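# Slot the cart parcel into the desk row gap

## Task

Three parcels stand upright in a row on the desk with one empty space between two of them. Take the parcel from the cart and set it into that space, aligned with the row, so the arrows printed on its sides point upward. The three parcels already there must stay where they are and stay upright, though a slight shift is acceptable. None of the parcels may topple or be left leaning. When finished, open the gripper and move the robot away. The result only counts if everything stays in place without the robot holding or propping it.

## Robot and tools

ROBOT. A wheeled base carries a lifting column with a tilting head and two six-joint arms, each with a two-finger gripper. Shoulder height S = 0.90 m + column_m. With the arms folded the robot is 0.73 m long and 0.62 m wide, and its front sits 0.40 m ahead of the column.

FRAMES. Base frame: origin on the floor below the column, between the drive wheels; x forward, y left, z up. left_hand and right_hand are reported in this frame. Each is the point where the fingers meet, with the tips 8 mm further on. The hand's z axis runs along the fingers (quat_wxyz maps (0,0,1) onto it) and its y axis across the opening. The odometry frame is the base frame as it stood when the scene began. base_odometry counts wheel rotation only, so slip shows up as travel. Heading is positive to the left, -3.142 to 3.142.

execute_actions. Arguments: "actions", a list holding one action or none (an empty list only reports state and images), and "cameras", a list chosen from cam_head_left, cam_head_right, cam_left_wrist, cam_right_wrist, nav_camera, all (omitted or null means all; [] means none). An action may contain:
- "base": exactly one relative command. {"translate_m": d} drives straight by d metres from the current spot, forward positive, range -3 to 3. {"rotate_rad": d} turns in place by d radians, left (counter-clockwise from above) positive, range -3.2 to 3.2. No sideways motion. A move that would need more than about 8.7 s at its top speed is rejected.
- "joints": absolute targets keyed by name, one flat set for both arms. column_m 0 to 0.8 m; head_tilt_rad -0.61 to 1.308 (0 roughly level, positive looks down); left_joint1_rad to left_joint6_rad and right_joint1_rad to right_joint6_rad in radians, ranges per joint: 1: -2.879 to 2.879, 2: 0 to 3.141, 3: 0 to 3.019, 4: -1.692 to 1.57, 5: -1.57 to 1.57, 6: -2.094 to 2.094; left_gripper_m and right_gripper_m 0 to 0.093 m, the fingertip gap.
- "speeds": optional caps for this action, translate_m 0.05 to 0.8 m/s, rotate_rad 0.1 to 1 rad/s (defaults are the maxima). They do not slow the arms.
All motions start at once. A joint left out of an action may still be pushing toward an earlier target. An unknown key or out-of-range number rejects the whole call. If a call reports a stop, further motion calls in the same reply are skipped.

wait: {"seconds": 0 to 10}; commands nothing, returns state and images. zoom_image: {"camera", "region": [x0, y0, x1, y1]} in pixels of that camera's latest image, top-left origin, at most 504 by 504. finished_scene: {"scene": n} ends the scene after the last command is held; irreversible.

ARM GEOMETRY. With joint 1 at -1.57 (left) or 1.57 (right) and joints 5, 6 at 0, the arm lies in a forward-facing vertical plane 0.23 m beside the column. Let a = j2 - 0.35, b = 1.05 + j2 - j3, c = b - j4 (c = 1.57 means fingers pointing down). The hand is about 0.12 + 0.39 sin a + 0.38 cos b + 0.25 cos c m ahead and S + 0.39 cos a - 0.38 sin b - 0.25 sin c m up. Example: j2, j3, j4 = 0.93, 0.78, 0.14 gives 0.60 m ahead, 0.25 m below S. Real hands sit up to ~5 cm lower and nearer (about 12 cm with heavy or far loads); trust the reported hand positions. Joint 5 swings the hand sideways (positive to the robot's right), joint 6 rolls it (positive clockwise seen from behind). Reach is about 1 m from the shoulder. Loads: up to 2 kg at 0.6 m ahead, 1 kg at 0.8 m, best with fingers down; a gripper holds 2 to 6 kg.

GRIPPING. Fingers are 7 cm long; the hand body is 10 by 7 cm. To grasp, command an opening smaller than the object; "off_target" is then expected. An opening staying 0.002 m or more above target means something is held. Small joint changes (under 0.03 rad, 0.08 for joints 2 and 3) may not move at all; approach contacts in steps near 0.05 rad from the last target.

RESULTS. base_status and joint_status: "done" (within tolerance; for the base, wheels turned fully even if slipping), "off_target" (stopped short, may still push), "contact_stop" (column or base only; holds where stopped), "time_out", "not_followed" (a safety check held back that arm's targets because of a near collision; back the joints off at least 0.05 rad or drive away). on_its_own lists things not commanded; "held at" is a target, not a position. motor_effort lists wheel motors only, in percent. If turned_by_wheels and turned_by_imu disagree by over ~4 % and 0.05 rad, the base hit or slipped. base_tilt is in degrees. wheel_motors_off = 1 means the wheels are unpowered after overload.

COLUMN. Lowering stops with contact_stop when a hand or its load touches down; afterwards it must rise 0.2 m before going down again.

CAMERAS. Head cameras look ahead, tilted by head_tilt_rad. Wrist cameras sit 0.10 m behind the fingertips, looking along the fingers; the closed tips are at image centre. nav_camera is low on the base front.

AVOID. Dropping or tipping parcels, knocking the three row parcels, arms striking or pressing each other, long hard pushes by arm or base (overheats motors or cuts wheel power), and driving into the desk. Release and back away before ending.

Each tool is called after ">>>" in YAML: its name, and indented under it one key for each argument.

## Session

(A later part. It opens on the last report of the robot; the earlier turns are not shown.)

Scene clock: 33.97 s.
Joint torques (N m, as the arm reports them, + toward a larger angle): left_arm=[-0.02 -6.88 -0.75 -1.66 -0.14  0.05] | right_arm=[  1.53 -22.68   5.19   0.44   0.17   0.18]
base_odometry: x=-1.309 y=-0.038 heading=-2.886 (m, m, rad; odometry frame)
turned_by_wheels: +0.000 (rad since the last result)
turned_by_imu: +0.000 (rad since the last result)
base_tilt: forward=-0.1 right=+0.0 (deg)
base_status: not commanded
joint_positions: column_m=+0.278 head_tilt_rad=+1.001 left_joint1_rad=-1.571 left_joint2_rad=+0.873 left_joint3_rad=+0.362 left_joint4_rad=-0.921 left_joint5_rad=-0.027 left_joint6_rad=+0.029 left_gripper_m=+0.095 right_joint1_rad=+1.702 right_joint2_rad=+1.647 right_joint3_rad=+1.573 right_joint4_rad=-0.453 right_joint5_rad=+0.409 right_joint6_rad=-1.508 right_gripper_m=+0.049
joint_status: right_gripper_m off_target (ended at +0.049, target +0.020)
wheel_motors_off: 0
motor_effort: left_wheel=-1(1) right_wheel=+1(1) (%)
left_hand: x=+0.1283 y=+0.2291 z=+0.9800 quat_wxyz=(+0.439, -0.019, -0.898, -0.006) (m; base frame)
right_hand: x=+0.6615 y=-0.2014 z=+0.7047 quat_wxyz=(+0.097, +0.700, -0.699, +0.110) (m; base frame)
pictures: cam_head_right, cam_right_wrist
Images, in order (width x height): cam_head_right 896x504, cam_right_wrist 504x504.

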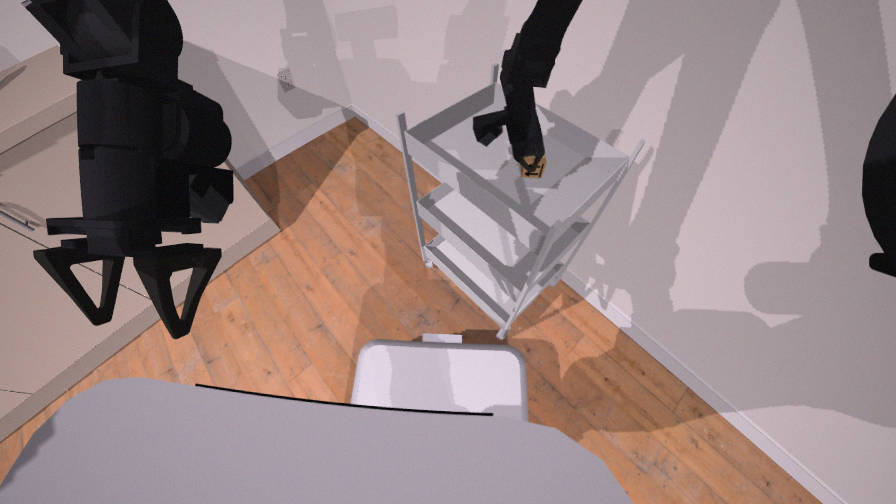

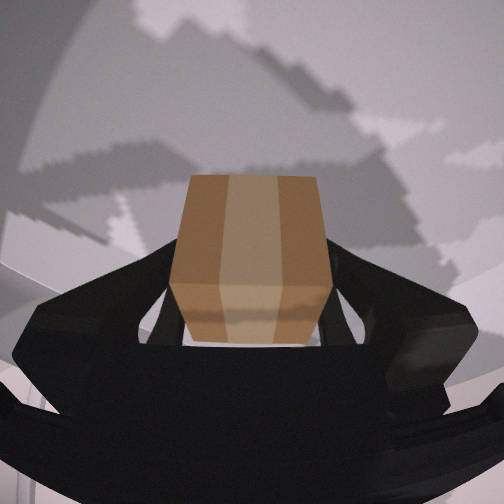

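>>> execute_actions:
  actions:
    - {"joints":{"column_m":0.45}}
  cameras: []

>>> execute_actions:
  actions:
    - {"base":{"translate_m":-0.76}}
  cameras: []

>>> execute_actions:
  actions:
    - {"base":{"rotate_rad":-2.34},"joints":{"head_tilt_rad":0.55,"right_joint1_rad":1.57,"right_joint2_rad":1.45,"right_joint3_rad":1.2,"right_joint4_rad":1.0,"right_joint5_rad":0,"right_joint6_rad":0}}
  cameras: []

>>> execute_actions:
  actions:
    - {"base":{"translate_m":0.6}}
  cameras: ["cam_head_left","cam_head_right","cam_right_wrist","nav_camera"]

Scene clock: 40.77 s.
Joint torques (N m, as the arm reports them, + toward a larger angle): left_arm=[-0.03 -7.25 -0.71 -1.61 -0.13  0.05] | right_arm=[  0.57 -22.57   5.06   0.43   0.15   0.2 ]
base_odometry: x=-1.309 y=-0.038 heading=-2.886 (m, m, rad; odometry frame)
turned_by_wheels: +0.000 (rad since the last result)
turned_by_imu: +0.001 (rad since the last result)
base_tilt: forward=+0.2 right=-0.1 (deg)
base_status: not commanded
joint_positions: column_m=+0.450 head_tilt_rad=+1.001 left_joint1_rad=-1.571 left_joint2_rad=+0.873 left_joint3_rad=+0.362 left_joint4_rad=-0.921 left_joint5_rad=-0.027 left_joint6_rad=+0.029 left_gripper_m=+0.095 right_joint1_rad=+1.702 right_joint2_rad=+1.647 right_joint3_rad=+1.573 right_joint4_rad=-0.453 right_joint5_rad=+0.409 right_joint6_rad=-1.508 right_gripper_m=+0.049
joint_status: all done
wheel_motors_off: 0
motor_effort: left_wheel=-1(1) right_wheel=+0(1) (%)
left_hand: x=+0.1283 y=+0.2291 z=+1.1519 quat_wxyz=(+0.439, -0.019, -0.898, -0.006) (m; base frame)
right_hand: x=+0.6615 y=-0.2014 z=+0.8766 quat_wxyz=(+0.097, +0.700, -0.699, +0.110) (m; base frame)
pictures: none
No camera images: the call's "cameras" was empty. Leave "cameras" out to get every camera's image.

Scene clock: 43.73 s.
Joint torques (N m, as the arm reports them, + toward a larger angle): left_arm=[-0.12 -6.63 -0.7  -1.64 -0.14  0.06] | right_arm=[  0.8  -22.6    5.24   0.63   0.16   0.24]
base_odometry: x=-0.574 y=+0.155 heading=-2.885 (m, m, rad; odometry frame)
turned_by_wheels: +0.001 (rad since the last result)
turned_by_imu: +0.000 (rad since the last result)
base_tilt: forward=+0.2 right=-0.1 (deg)
base_status: done
joint_positions: column_m=+0.450 head_tilt_rad=+1.001 left_joint1_rad=-1.571 left_joint2_rad=+0.872 left_joint3_rad=+0.361 left_joint4_rad=-0.921 left_joint5_rad=-0.027 left_joint6_rad=+0.029 left_gripper_m=+0.095 right_joint1_rad=+1.701 right_joint2_rad=+1.649 right_joint3_rad=+1.571 right_joint4_rad=-0.453 right_joint5_rad=+0.409 right_joint6_rad=-1.508 right_gripper_m=+0.049
joint_status: not commanded
wheel_motors_off: 0
motor_effort: left_wheel=+0(43) right_wheel=+0(36) (%)
left_hand: x=+0.1282 y=+0.2291 z=+1.1519 quat_wxyz=(+0.439, -0.019, -0.898, -0.006) (m; base frame)
right_hand: x=+0.6593 y=-0.2022 z=+0.8752 quat_wxyz=(+0.099, +0.701, -0.698, +0.109) (m; base frame)
pictures: none
No camera images: the call's "cameras" was empty. Leave "cameras" out to get every camera's image.

Scene clock: 47.60 s.
Joint torques (N m, as the arm reports them, + toward a larger angle): left_arm=[-0.17 -7.09 -0.67 -1.58 -0.13  0.06] | right_arm=[ -0.41 -22.26   5.04   2.85  -0.03   0.27]
base_odometry: x=-0.574 y=+0.155 heading=+1.059 (m, m, rad; odometry frame)
turned_by_wheels: -2.339 (rad since the last result)
turned_by_imu: -2.303 (rad since the last result)
base_tilt: forward=+0.0 right=+0.0 (deg)
base_status: done
joint_positions: column_m=+0.450 head_tilt_rad=+0.568 left_joint1_rad=-1.571 left_joint2_rad=+0.872 left_joint3_rad=+0.361 left_joint4_rad=-0.921 left_joint5_rad=-0.027 left_joint6_rad=+0.029 left_gripper_m=+0.095 right_joint1_rad=+1.569 right_joint2_rad=+1.454 right_joint3_rad=+1.195 right_joint4_rad=+0.982 right_joint5_rad=+0.000 right_joint6_rad=-0.014 right_gripper_m=+0.049
joint_status: all done
wheel_motors_off: 0
motor_effort: left_wheel=+4(40) right_wheel=-4(37) (%)
left_hand: x=+0.1282 y=+0.2291 z=+1.1519 quat_wxyz=(+0.439, -0.019, -0.898, -0.006) (m; base frame)
right_hand: x=+0.8011 y=-0.2264 z=+1.0767 quat_wxyz=(-0.584, +0.006, -0.812, +0.005) (m; base frame)
pictures: none
No camera images: the call's "cameras" was empty. Leave "cameras" out to get every camera's image.

Scene clock: 50.33 s.
Joint torques (N m, as the arm reports them, + toward a larger angle): left_arm=[-0.21 -6.59 -0.96 -1.64 -0.14  0.07] | right_arm=[ -0.24 -21.77   4.92   2.86  -0.05   0.33]
base_odometry: x=-0.280 y=+0.678 heading=+1.059 (m, m, rad; odometry frame)
turned_by_wheels: +0.000 (rad since the last result)
turned_by_imu: +0.002 (rad since the last result)
base_tilt: forward=+0.1 right=-0.2 (deg)
base_status: done
joint_positions: column_m=+0.450 head_tilt_rad=+0.567 left_joint1_rad=-1.571 left_joint2_rad=+0.872 left_joint3_rad=+0.365 left_joint4_rad=-0.921 left_joint5_rad=-0.027 left_joint6_rad=+0.029 left_gripper_m=+0.095 right_joint1_rad=+1.569 right_joint2_rad=+1.454 right_joint3_rad=+1.195 right_joint4_rad=+0.982 right_joint5_rad=+0.000 right_joint6_rad=-0.014 right_gripper_m=+0.049
joint_status: not commanded
wheel_motors_off: 0
motor_effort: left_wheel=+0(40) right_wheel=+0(46) (%)
left_hand: x=+0.1302 y=+0.2291 z=+1.1512 quat_wxyz=(+0.437, -0.019, -0.899, -0.006) (m; base frame)
right_hand: x=+0.8011 y=-0.2264 z=+1.0767 quat_wxyz=(-0.584, +0.006, -0.812, +0.005) (m; base frame)
pictures: cam_head_left, cam_head_right, cam_right_wrist, nav_camera
Images, in order (width x height): cam_head_left 896x504, cam_head_right 896x504, cam_right_wrist 504x504, nav_camera 896x504.

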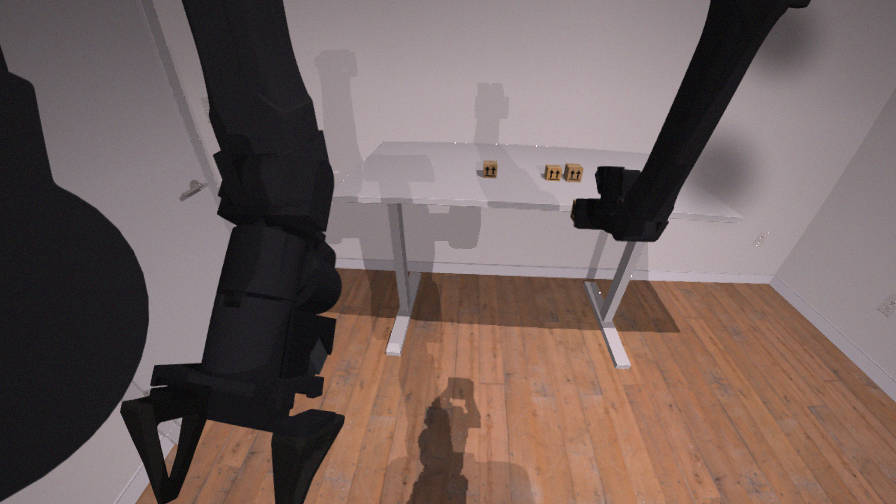

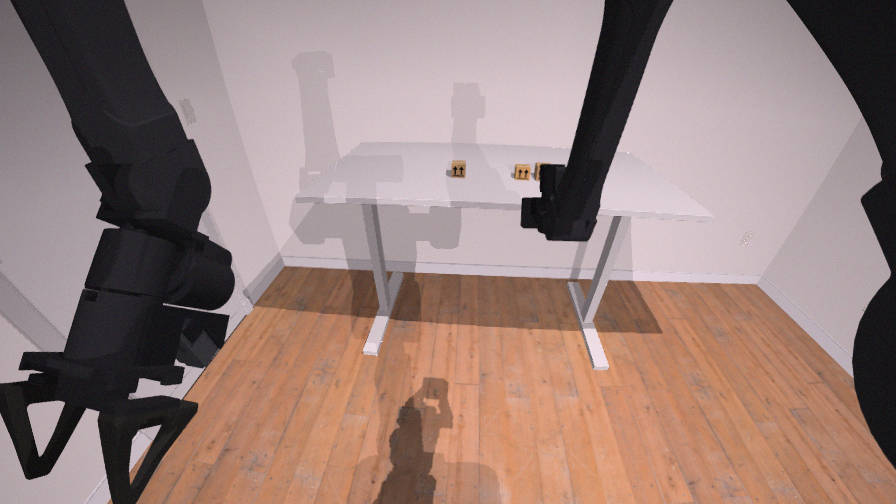

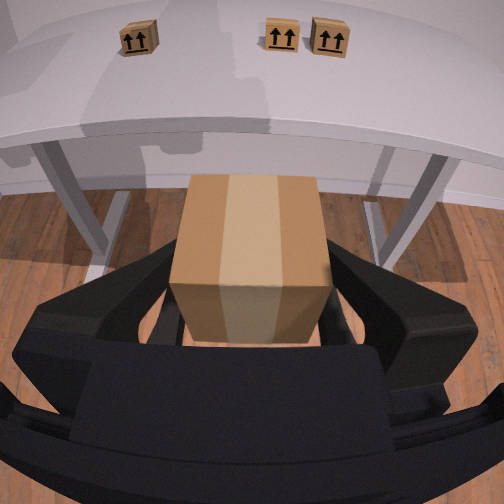

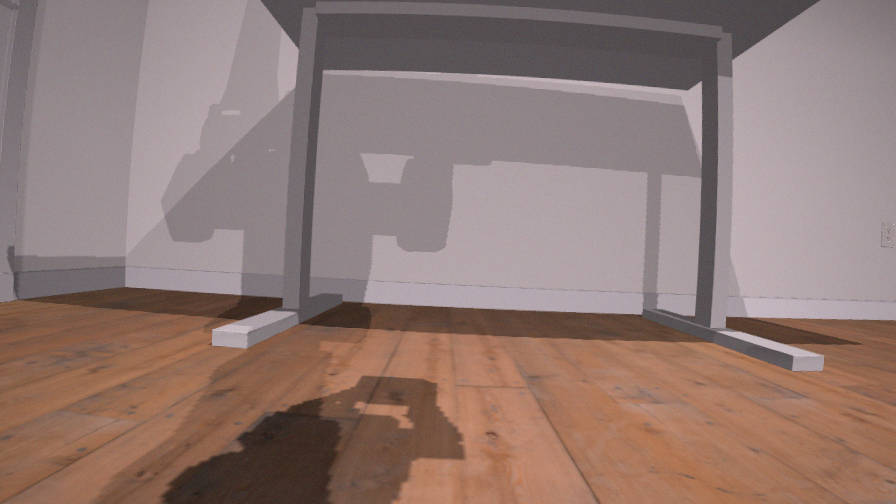

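>>> execute_actions:
  actions:
    - {"base":{"rotate_rad":0.055},"joints":{"column_m":0.48,"right_joint5_rad":0.05,"right_joint4_rad":1.03}}
  cameras: []

>>> execute_actions:
  actions:
    - {"base":{"translate_m":0.38}}
  cameras: ["cam_head_left","cam_head_right","cam_right_wrist","nav_camera"]

Scene clock: 52.40 s.
Joint torques (N m, as the arm reports them, + toward a larger angle): left_arm=[-0.29 -7.16 -1.08 -1.59 -0.15  0.06] | right_arm=[ -0.01 -21.79   4.93   2.87  -0.01   0.26]
base_odometry: x=-0.280 y=+0.678 heading=+1.113 (m, m, rad; odometry frame)
turned_by_wheels: +0.053 (rad since the last result)
turned_by_imu: +0.053 (rad since the last result)
base_tilt: forward=+0.1 right=-0.1 (deg)
base_status: done
joint_positions: column_m=+0.480 head_tilt_rad=+0.567 left_joint1_rad=-1.571 left_joint2_rad=+0.872 left_joint3_rad=+0.365 left_joint4_rad=-0.921 left_joint5_rad=-0.027 left_joint6_rad=+0.029 left_gripper_m=+0.095 right_joint1_rad=+1.571 right_joint2_rad=+1.454 right_joint3_rad=+1.194 right_joint4_rad=+1.010 right_joint5_rad=+0.050 right_joint6_rad=-0.014 right_gripper_m=+0.049
joint_status: all done
wheel_motors_off: 0
motor_effort: left_wheel=-1(36) right_wheel=+1(33) (%)
left_hand: x=+0.1300 y=+0.2291 z=+1.1813 quat_wxyz=(+0.437, -0.019, -0.899, -0.006) (m; base frame)
right_hand: x=+0.8027 y=-0.2336 z=+1.1128 quat_wxyz=(-0.594, -0.009, -0.804, +0.024) (m; base frame)
pictures: none
No camera images: the call's "cameras" was empty. Leave "cameras" out to get every camera's image.

Scene clock: 54.63 s.
Joint torques (N m, as the arm reports them, + toward a larger angle): left_arm=[-0.29 -6.55 -1.03 -1.55 -0.14  0.05] | right_arm=[ -0.36 -22.07   5.05   2.9    0.01   0.27]
base_odometry: x=-0.112 y=+1.019 heading=+1.113 (m, m, rad; odometry frame)
turned_by_wheels: +0.000 (rad since the last result)
turned_by_imu: +0.002 (rad since the last result)
base_tilt: forward=+0.1 right=+0.0 (deg)
base_status: done
joint_positions: column_m=+0.480 head_tilt_rad=+0.567 left_joint1_rad=-1.571 left_joint2_rad=+0.872 left_joint3_rad=+0.366 left_joint4_rad=-0.921 left_joint5_rad=-0.027 left_joint6_rad=+0.029 left_gripper_m=+0.095 right_joint1_rad=+1.571 right_joint2_rad=+1.454 right_joint3_rad=+1.194 right_joint4_rad=+1.010 right_joint5_rad=+0.050 right_joint6_rad=-0.014 right_gripper_m=+0.049
joint_status: not commanded
wheel_motors_off: 0
motor_effort: left_wheel=+0(40) right_wheel=+0(32) (%)
left_hand: x=+0.1308 y=+0.2291 z=+1.1810 quat_wxyz=(+0.437, -0.019, -0.899, -0.006) (m; base frame)
right_hand: x=+0.8025 y=-0.2336 z=+1.1128 quat_wxyz=(-0.594, -0.009, -0.804, +0.024) (m; base frame)
pictures: cam_head_left, cam_head_right, cam_right_wrist, nav_camera
Images, in order (width x height): cam_head_left 896x504, cam_head_right 896x504, cam_right_wrist 504x504, nav_camera 896x504.

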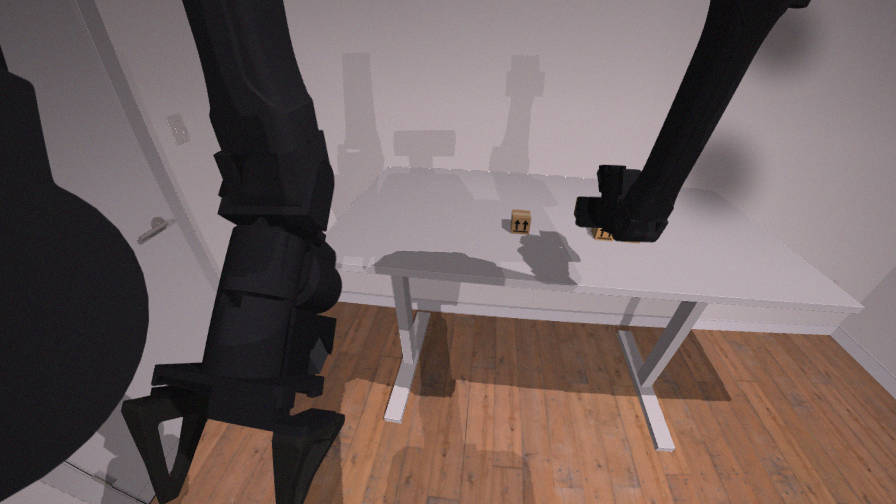

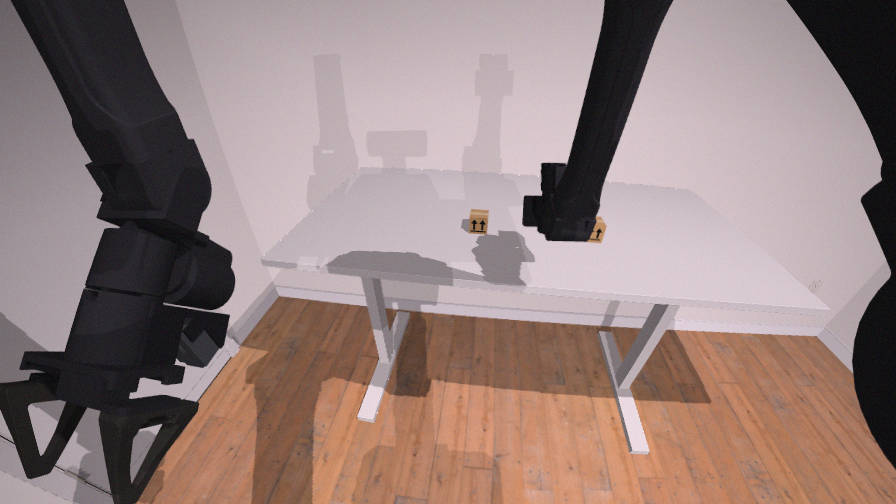

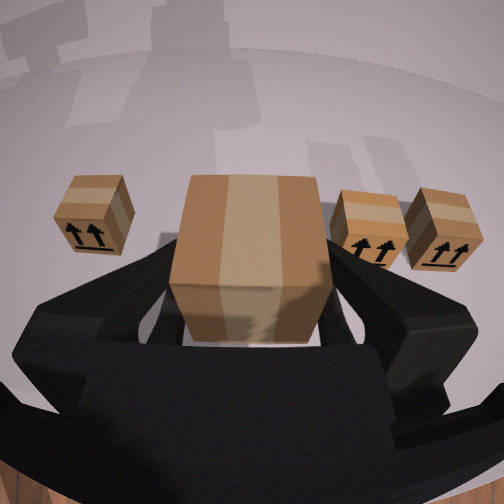

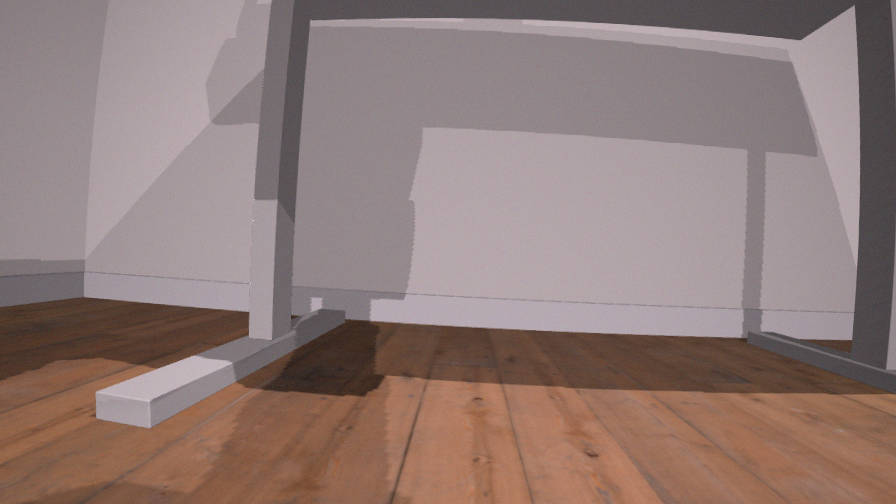

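>>> execute_actions:
  actions:
    - {"base":{"translate_m":0.075},"joints":{"column_m":0.415}}
  cameras: ["cam_head_left","cam_right_wrist"]

Scene clock: 57.27 s.
Joint torques (N m, as the arm reports them, + toward a larger angle): left_arm=[-0.27 -7.11 -0.95 -1.69 -0.13  0.06] | right_arm=[  0.43 -21.98   5.05   2.73   0.     0.29]
base_odometry: x=-0.079 y=+1.086 heading=+1.113 (m, m, rad; odometry frame)
turned_by_wheels: +0.000 (rad since the last result)
turned_by_imu: +0.001 (rad since the last result)
base_tilt: forward=+0.0 right=-0.1 (deg)
base_status: done
joint_positions: column_m=+0.415 head_tilt_rad=+0.567 left_joint1_rad=-1.571 left_joint2_rad=+0.872 left_joint3_rad=+0.365 left_joint4_rad=-0.921 left_joint5_rad=-0.027 left_joint6_rad=+0.029 left_gripper_m=+0.095 right_joint1_rad=+1.571 right_joint2_rad=+1.454 right_joint3_rad=+1.193 right_joint4_rad=+1.010 right_joint5_rad=+0.050 right_joint6_rad=-0.014 right_gripper_m=+0.049
joint_status: all done
wheel_motors_off: 0
motor_effort: left_wheel=+0(25) right_wheel=+0(29) (%)
left_hand: x=+0.1304 y=+0.2291 z=+1.1163 quat_wxyz=(+0.437, -0.019, -0.899, -0.006) (m; base frame)
right_hand: x=+0.8023 y=-0.2336 z=+1.0479 quat_wxyz=(-0.594, -0.009, -0.804, +0.024) (m; base frame)
pictures: cam_head_left, cam_right_wrist
Images, in order (width x height): cam_head_left 896x504, cam_right_wrist 504x504.

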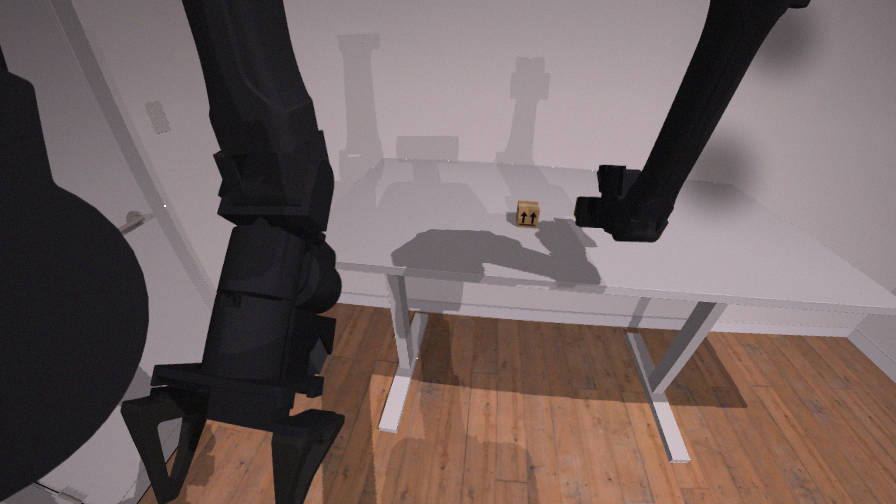

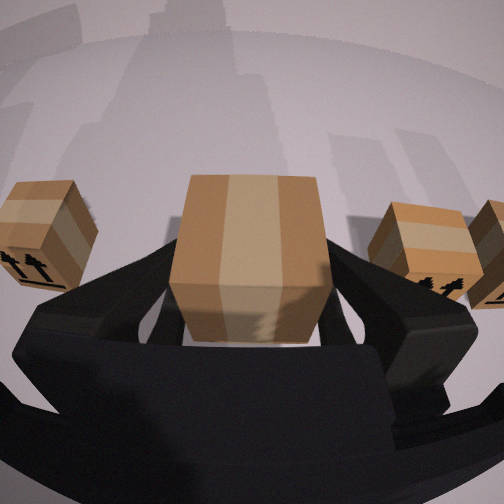

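>>> execute_actions:
  actions:
    - {"base":{"translate_m":0.025},"joints":{"column_m":0.393}}
  cameras: ["cam_head_left","cam_right_wrist"]

Scene clock: 60.23 s.
Joint torques (N m, as the arm reports them, + toward a larger angle): left_arm=[-0.08 -7.46 -0.93 -1.67 -0.14  0.04] | right_arm=[ -0.24 -22.38   5.01   2.98   0.02   0.26]
base_odometry: x=-0.068 y=+1.109 heading=+1.113 (m, m, rad; odometry frame)
turned_by_wheels: +0.000 (rad since the last result)
turned_by_imu: +0.001 (rad since the last result)
base_tilt: forward=+0.1 right=-0.1 (deg)
base_status: done
joint_positions: column_m=+0.393 head_tilt_rad=+0.567 left_joint1_rad=-1.571 left_joint2_rad=+0.872 left_joint3_rad=+0.365 left_joint4_rad=-0.921 left_joint5_rad=-0.027 left_joint6_rad=+0.029 left_gripper_m=+0.095 right_joint1_rad=+1.571 right_joint2_rad=+1.454 right_joint3_rad=+1.193 right_joint4_rad=+1.010 right_joint5_rad=+0.050 right_joint6_rad=-0.014 right_gripper_m=+0.049
joint_status: all done
wheel_motors_off: 0
motor_effort: left_wheel=+0(24) right_wheel=+0(28) (%)
left_hand: x=+0.1303 y=+0.2291 z=+1.0943 quat_wxyz=(+0.437, -0.019, -0.899, -0.006) (m; base frame)
right_hand: x=+0.8023 y=-0.2336 z=+1.0259 quat_wxyz=(-0.594, -0.009, -0.804, +0.024) (m; base frame)
pictures: cam_head_left, cam_right_wrist
Images, in order (width x height): cam_head_left 896x504, cam_right_wrist 504x504.

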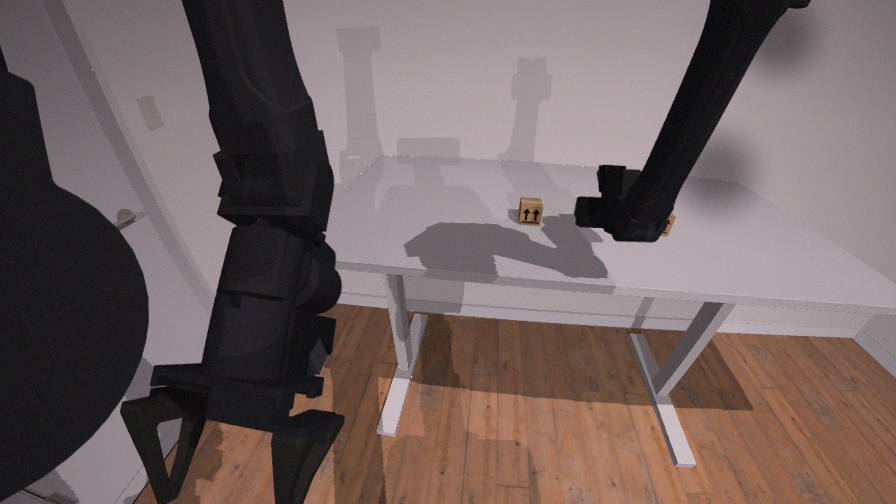

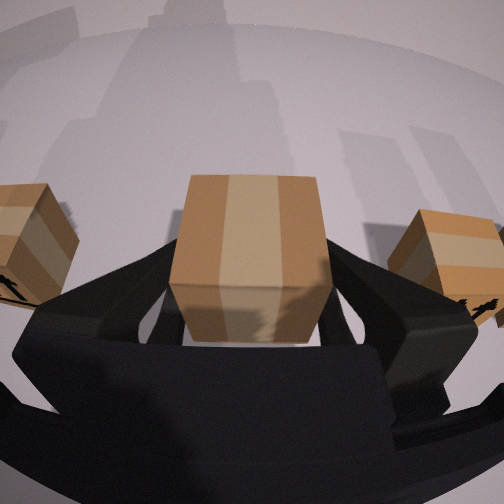

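Forward looks about right; lower a bit more.

>>> execute_actions:
  actions:
    - {"joints":{"column_m":0.383}}
  cameras: ["cam_right_wrist"]

Scene clock: 61.63 s.
Joint torques (N m, as the arm reports them, + toward a larger angle): left_arm=[-0.07 -7.14 -1.08 -1.69 -0.11  0.04] | right_arm=[ -0.58 -21.24   5.15   2.95   0.01   0.29]
base_odometry: x=-0.068 y=+1.109 heading=+1.113 (m, m, rad; odometry frame)
turned_by_wheels: +0.000 (rad since the last result)
turned_by_imu: +0.000 (rad since the last result)
base_tilt: forward=+0.1 right=-0.1 (deg)
base_status: not commanded
joint_positions: column_m=+0.383 head_tilt_rad=+0.567 left_joint1_rad=-1.571 left_joint2_rad=+0.872 left_joint3_rad=+0.365 left_joint4_rad=-0.921 left_joint5_rad=-0.027 left_joint6_rad=+0.029 left_gripper_m=+0.095 right_joint1_rad=+1.571 right_joint2_rad=+1.454 right_joint3_rad=+1.193 right_joint4_rad=+1.010 right_joint5_rad=+0.050 right_joint6_rad=-0.014 right_gripper_m=+0.049
joint_status: all done
wheel_motors_off: 0
motor_effort: left_wheel=+0(0) right_wheel=+0(0) (%)
left_hand: x=+0.1303 y=+0.2291 z=+1.0843 quat_wxyz=(+0.437, -0.019, -0.899, -0.006) (m; base frame)
right_hand: x=+0.8023 y=-0.2336 z=+1.0158 quat_wxyz=(-0.594, -0.009, -0.804, +0.024) (m; base frame)
pictures: cam_right_wrist
Images, in order (width x height): cam_right_wrist 504x504.

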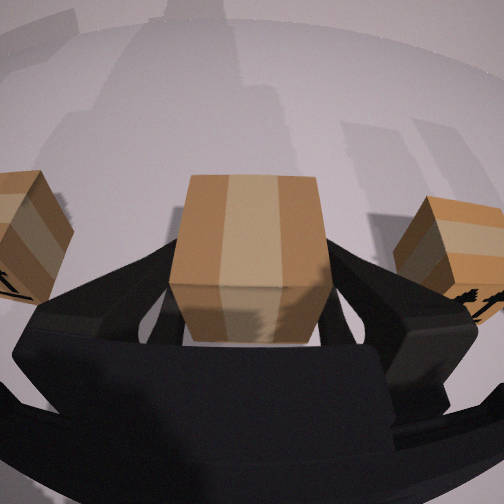

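>>> execute_actions:
  actions:
    - {"base":{"translate_m":0.006},"joints":{"column_m":0.375}}
  cameras: ["cam_right_wrist"]

Scene clock: 63.27 s.
Joint torques (N m, as the arm reports them, + toward a larger angle): left_arm=[-0.24 -7.15 -1.07 -1.59 -0.14  0.03] | right_arm=[ -0.59 -21.82   5.     2.86   0.01   0.25]
base_odometry: x=-0.065 y=+1.114 heading=+1.113 (m, m, rad; odometry frame)
turned_by_wheels: +0.000 (rad since the last result)
turned_by_imu: +0.000 (rad since the last result)
base_tilt: forward=+0.3 right=-0.1 (deg)
base_status: done
joint_positions: column_m=+0.375 head_tilt_rad=+0.567 left_joint1_rad=-1.571 left_joint2_rad=+0.872 left_joint3_rad=+0.365 left_joint4_rad=-0.921 left_joint5_rad=-0.027 left_joint6_rad=+0.029 left_gripper_m=+0.095 right_joint1_rad=+1.571 right_joint2_rad=+1.454 right_joint3_rad=+1.193 right_joint4_rad=+1.010 right_joint5_rad=+0.050 right_joint6_rad=-0.014 right_gripper_m=+0.049
joint_status: all done
wheel_motors_off: 0
motor_effort: left_wheel=+0(23) right_wheel=+0(30) (%)
left_hand: x=+0.1303 y=+0.2291 z=+1.0763 quat_wxyz=(+0.437, -0.019, -0.899, -0.006) (m; base frame)
right_hand: x=+0.8020 y=-0.2336 z=+1.0075 quat_wxyz=(-0.594, -0.009, -0.804, +0.024) (m; base frame)
pictures: cam_right_wrist
Images, in order (width x height): cam_right_wrist 504x504.

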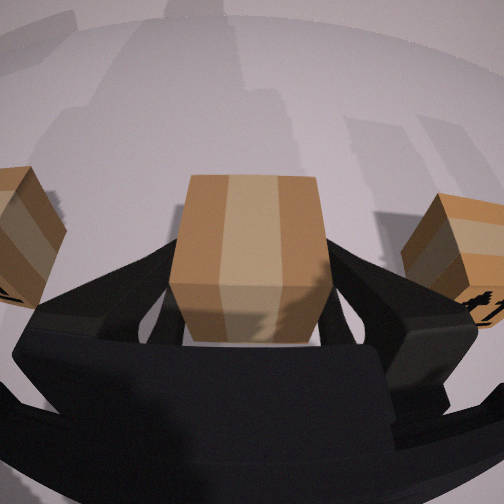

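>>> execute_actions:
  actions:
    - {"base":{"translate_m":0.004},"joints":{"column_m":0.368}}
  cameras: ["cam_right_wrist"]

Scene clock: 65.23 s.
Joint torques (N m, as the arm reports them, + toward a larger angle): left_arm=[-0.19 -7.11 -0.66 -1.57 -0.13  0.05] | right_arm=[ -0.21 -21.94   5.09   2.61  -0.01   0.24]
base_odometry: x=-0.063 y=+1.118 heading=+1.113 (m, m, rad; odometry frame)
turned_by_wheels: +0.000 (rad since the last result)
turned_by_imu: +0.000 (rad since the last result)
base_tilt: forward=+0.0 right=-0.2 (deg)
base_status: done
joint_positions: column_m=+0.368 head_tilt_rad=+0.567 left_joint1_rad=-1.571 left_joint2_rad=+0.871 left_joint3_rad=+0.365 left_joint4_rad=-0.921 left_joint5_rad=-0.027 left_joint6_rad=+0.029 left_gripper_m=+0.095 right_joint1_rad=+1.571 right_joint2_rad=+1.454 right_joint3_rad=+1.193 right_joint4_rad=+1.018 right_joint5_rad=+0.050 right_joint6_rad=-0.012 right_gripper_m=+0.049
joint_status: all done
wheel_motors_off: 0
motor_effort: left_wheel=+0(24) right_wheel=+0(29) (%)
left_hand: x=+0.1302 y=+0.2291 z=+1.0694 quat_wxyz=(+0.437, -0.019, -0.899, -0.006) (m; base frame)
right_hand: x=+0.8026 y=-0.2336 z=+1.0024 quat_wxyz=(-0.597, -0.010, -0.802, +0.023) (m; base frame)
pictures: cam_right_wrist
Images, in order (width x height): cam_right_wrist 504x504.

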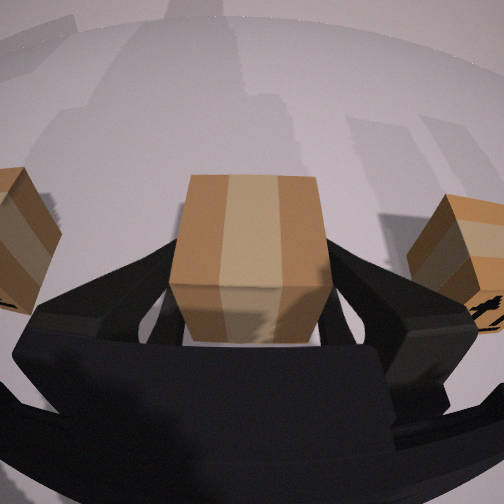

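Touched down.

>>> execute_actions:
  actions:
    - {"joints":{"right_gripper_m":0.068}}
  cameras: []

>>> execute_actions:
  actions:
    - {"base":{"translate_m":-0.35},"joints":{"column_m":0.42}}
  cameras: ["cam_head_left","cam_right_wrist"]

Scene clock: 66.63 s.
Joint torques (N m, as the arm reports them, + toward a larger angle): left_arm=[-0.25 -7.05 -0.87 -1.68 -0.12  0.04] | right_arm=[ -0.15 -21.51   5.1    2.61   0.01   0.23]
base_odometry: x=-0.063 y=+1.118 heading=+1.113 (m, m, rad; odometry frame)
turned_by_wheels: +0.000 (rad since the last result)
turned_by_imu: +0.000 (rad since the last result)
base_tilt: forward=+0.2 right=-0.1 (deg)
base_status: not commanded
joint_positions: column_m=+0.368 head_tilt_rad=+0.567 left_joint1_rad=-1.571 left_joint2_rad=+0.871 left_joint3_rad=+0.365 left_joint4_rad=-0.921 left_joint5_rad=-0.027 left_joint6_rad=+0.029 left_gripper_m=+0.095 right_joint1_rad=+1.571 right_joint2_rad=+1.454 right_joint3_rad=+1.193 right_joint4_rad=+1.018 right_joint5_rad=+0.050 right_joint6_rad=-0.012 right_gripper_m=+0.068
joint_status: all done
wheel_motors_off: 0
motor_effort: left_wheel=+0(0) right_wheel=+0(0) (%)
left_hand: x=+0.1302 y=+0.2291 z=+1.0694 quat_wxyz=(+0.437, -0.019, -0.899, -0.006) (m; base frame)
right_hand: x=+0.8026 y=-0.2336 z=+1.0024 quat_wxyz=(-0.597, -0.010, -0.802, +0.023) (m; base frame)
pictures: none
No camera images: the call's "cameras" was empty. Leave "cameras" out to get every camera's image.

Scene clock: 68.73 s.
Joint torques (N m, as the arm reports them, + toward a larger angle): left_arm=[-0.08 -6.58 -0.67 -1.65 -0.14  0.05] | right_arm=[ -0.14 -21.44   5.18   2.48  -0.02   0.26]
base_odometry: x=-0.218 y=+0.804 heading=+1.112 (m, m, rad; odometry frame)
turned_by_wheels: -0.001 (rad since the last result)
turned_by_imu: -0.002 (rad since the last result)
base_tilt: forward=+0.0 right=-0.1 (deg)
base_status: done
joint_positions: column_m=+0.420 head_tilt_rad=+0.567 left_joint1_rad=-1.571 left_joint2_rad=+0.871 left_joint3_rad=+0.361 left_joint4_rad=-0.921 left_joint5_rad=-0.027 left_joint6_rad=+0.029 left_gripper_m=+0.095 right_joint1_rad=+1.571 right_joint2_rad=+1.454 right_joint3_rad=+1.192 right_joint4_rad=+1.018 right_joint5_rad=+0.050 right_joint6_rad=-0.012 right_gripper_m=+0.068
joint_status: all done
wheel_motors_off: 0
motor_effort: left_wheel=-1(25) right_wheel=+0(33) (%)
left_hand: x=+0.1282 y=+0.2291 z=+1.1220 quat_wxyz=(+0.438, -0.019, -0.899, -0.006) (m; base frame)
right_hand: x=+0.8022 y=-0.2336 z=+1.0541 quat_wxyz=(-0.597, -0.010, -0.802, +0.023) (m; base frame)
pictures: cam_head_left, cam_right_wrist
Images, in order (width x height): cam_head_left 896x504, cam_right_wrist 504x504.

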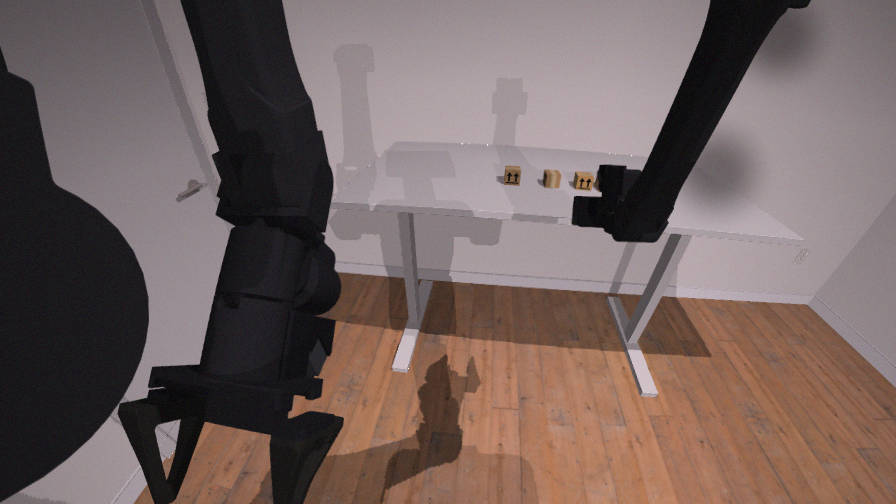

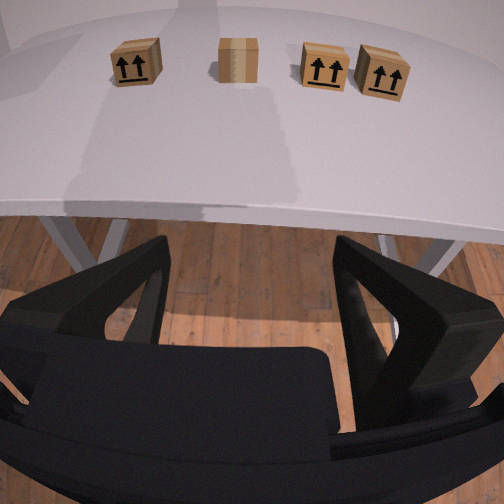

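>>> finished_scene:
  scene: 1

The scene is finished: the task was done.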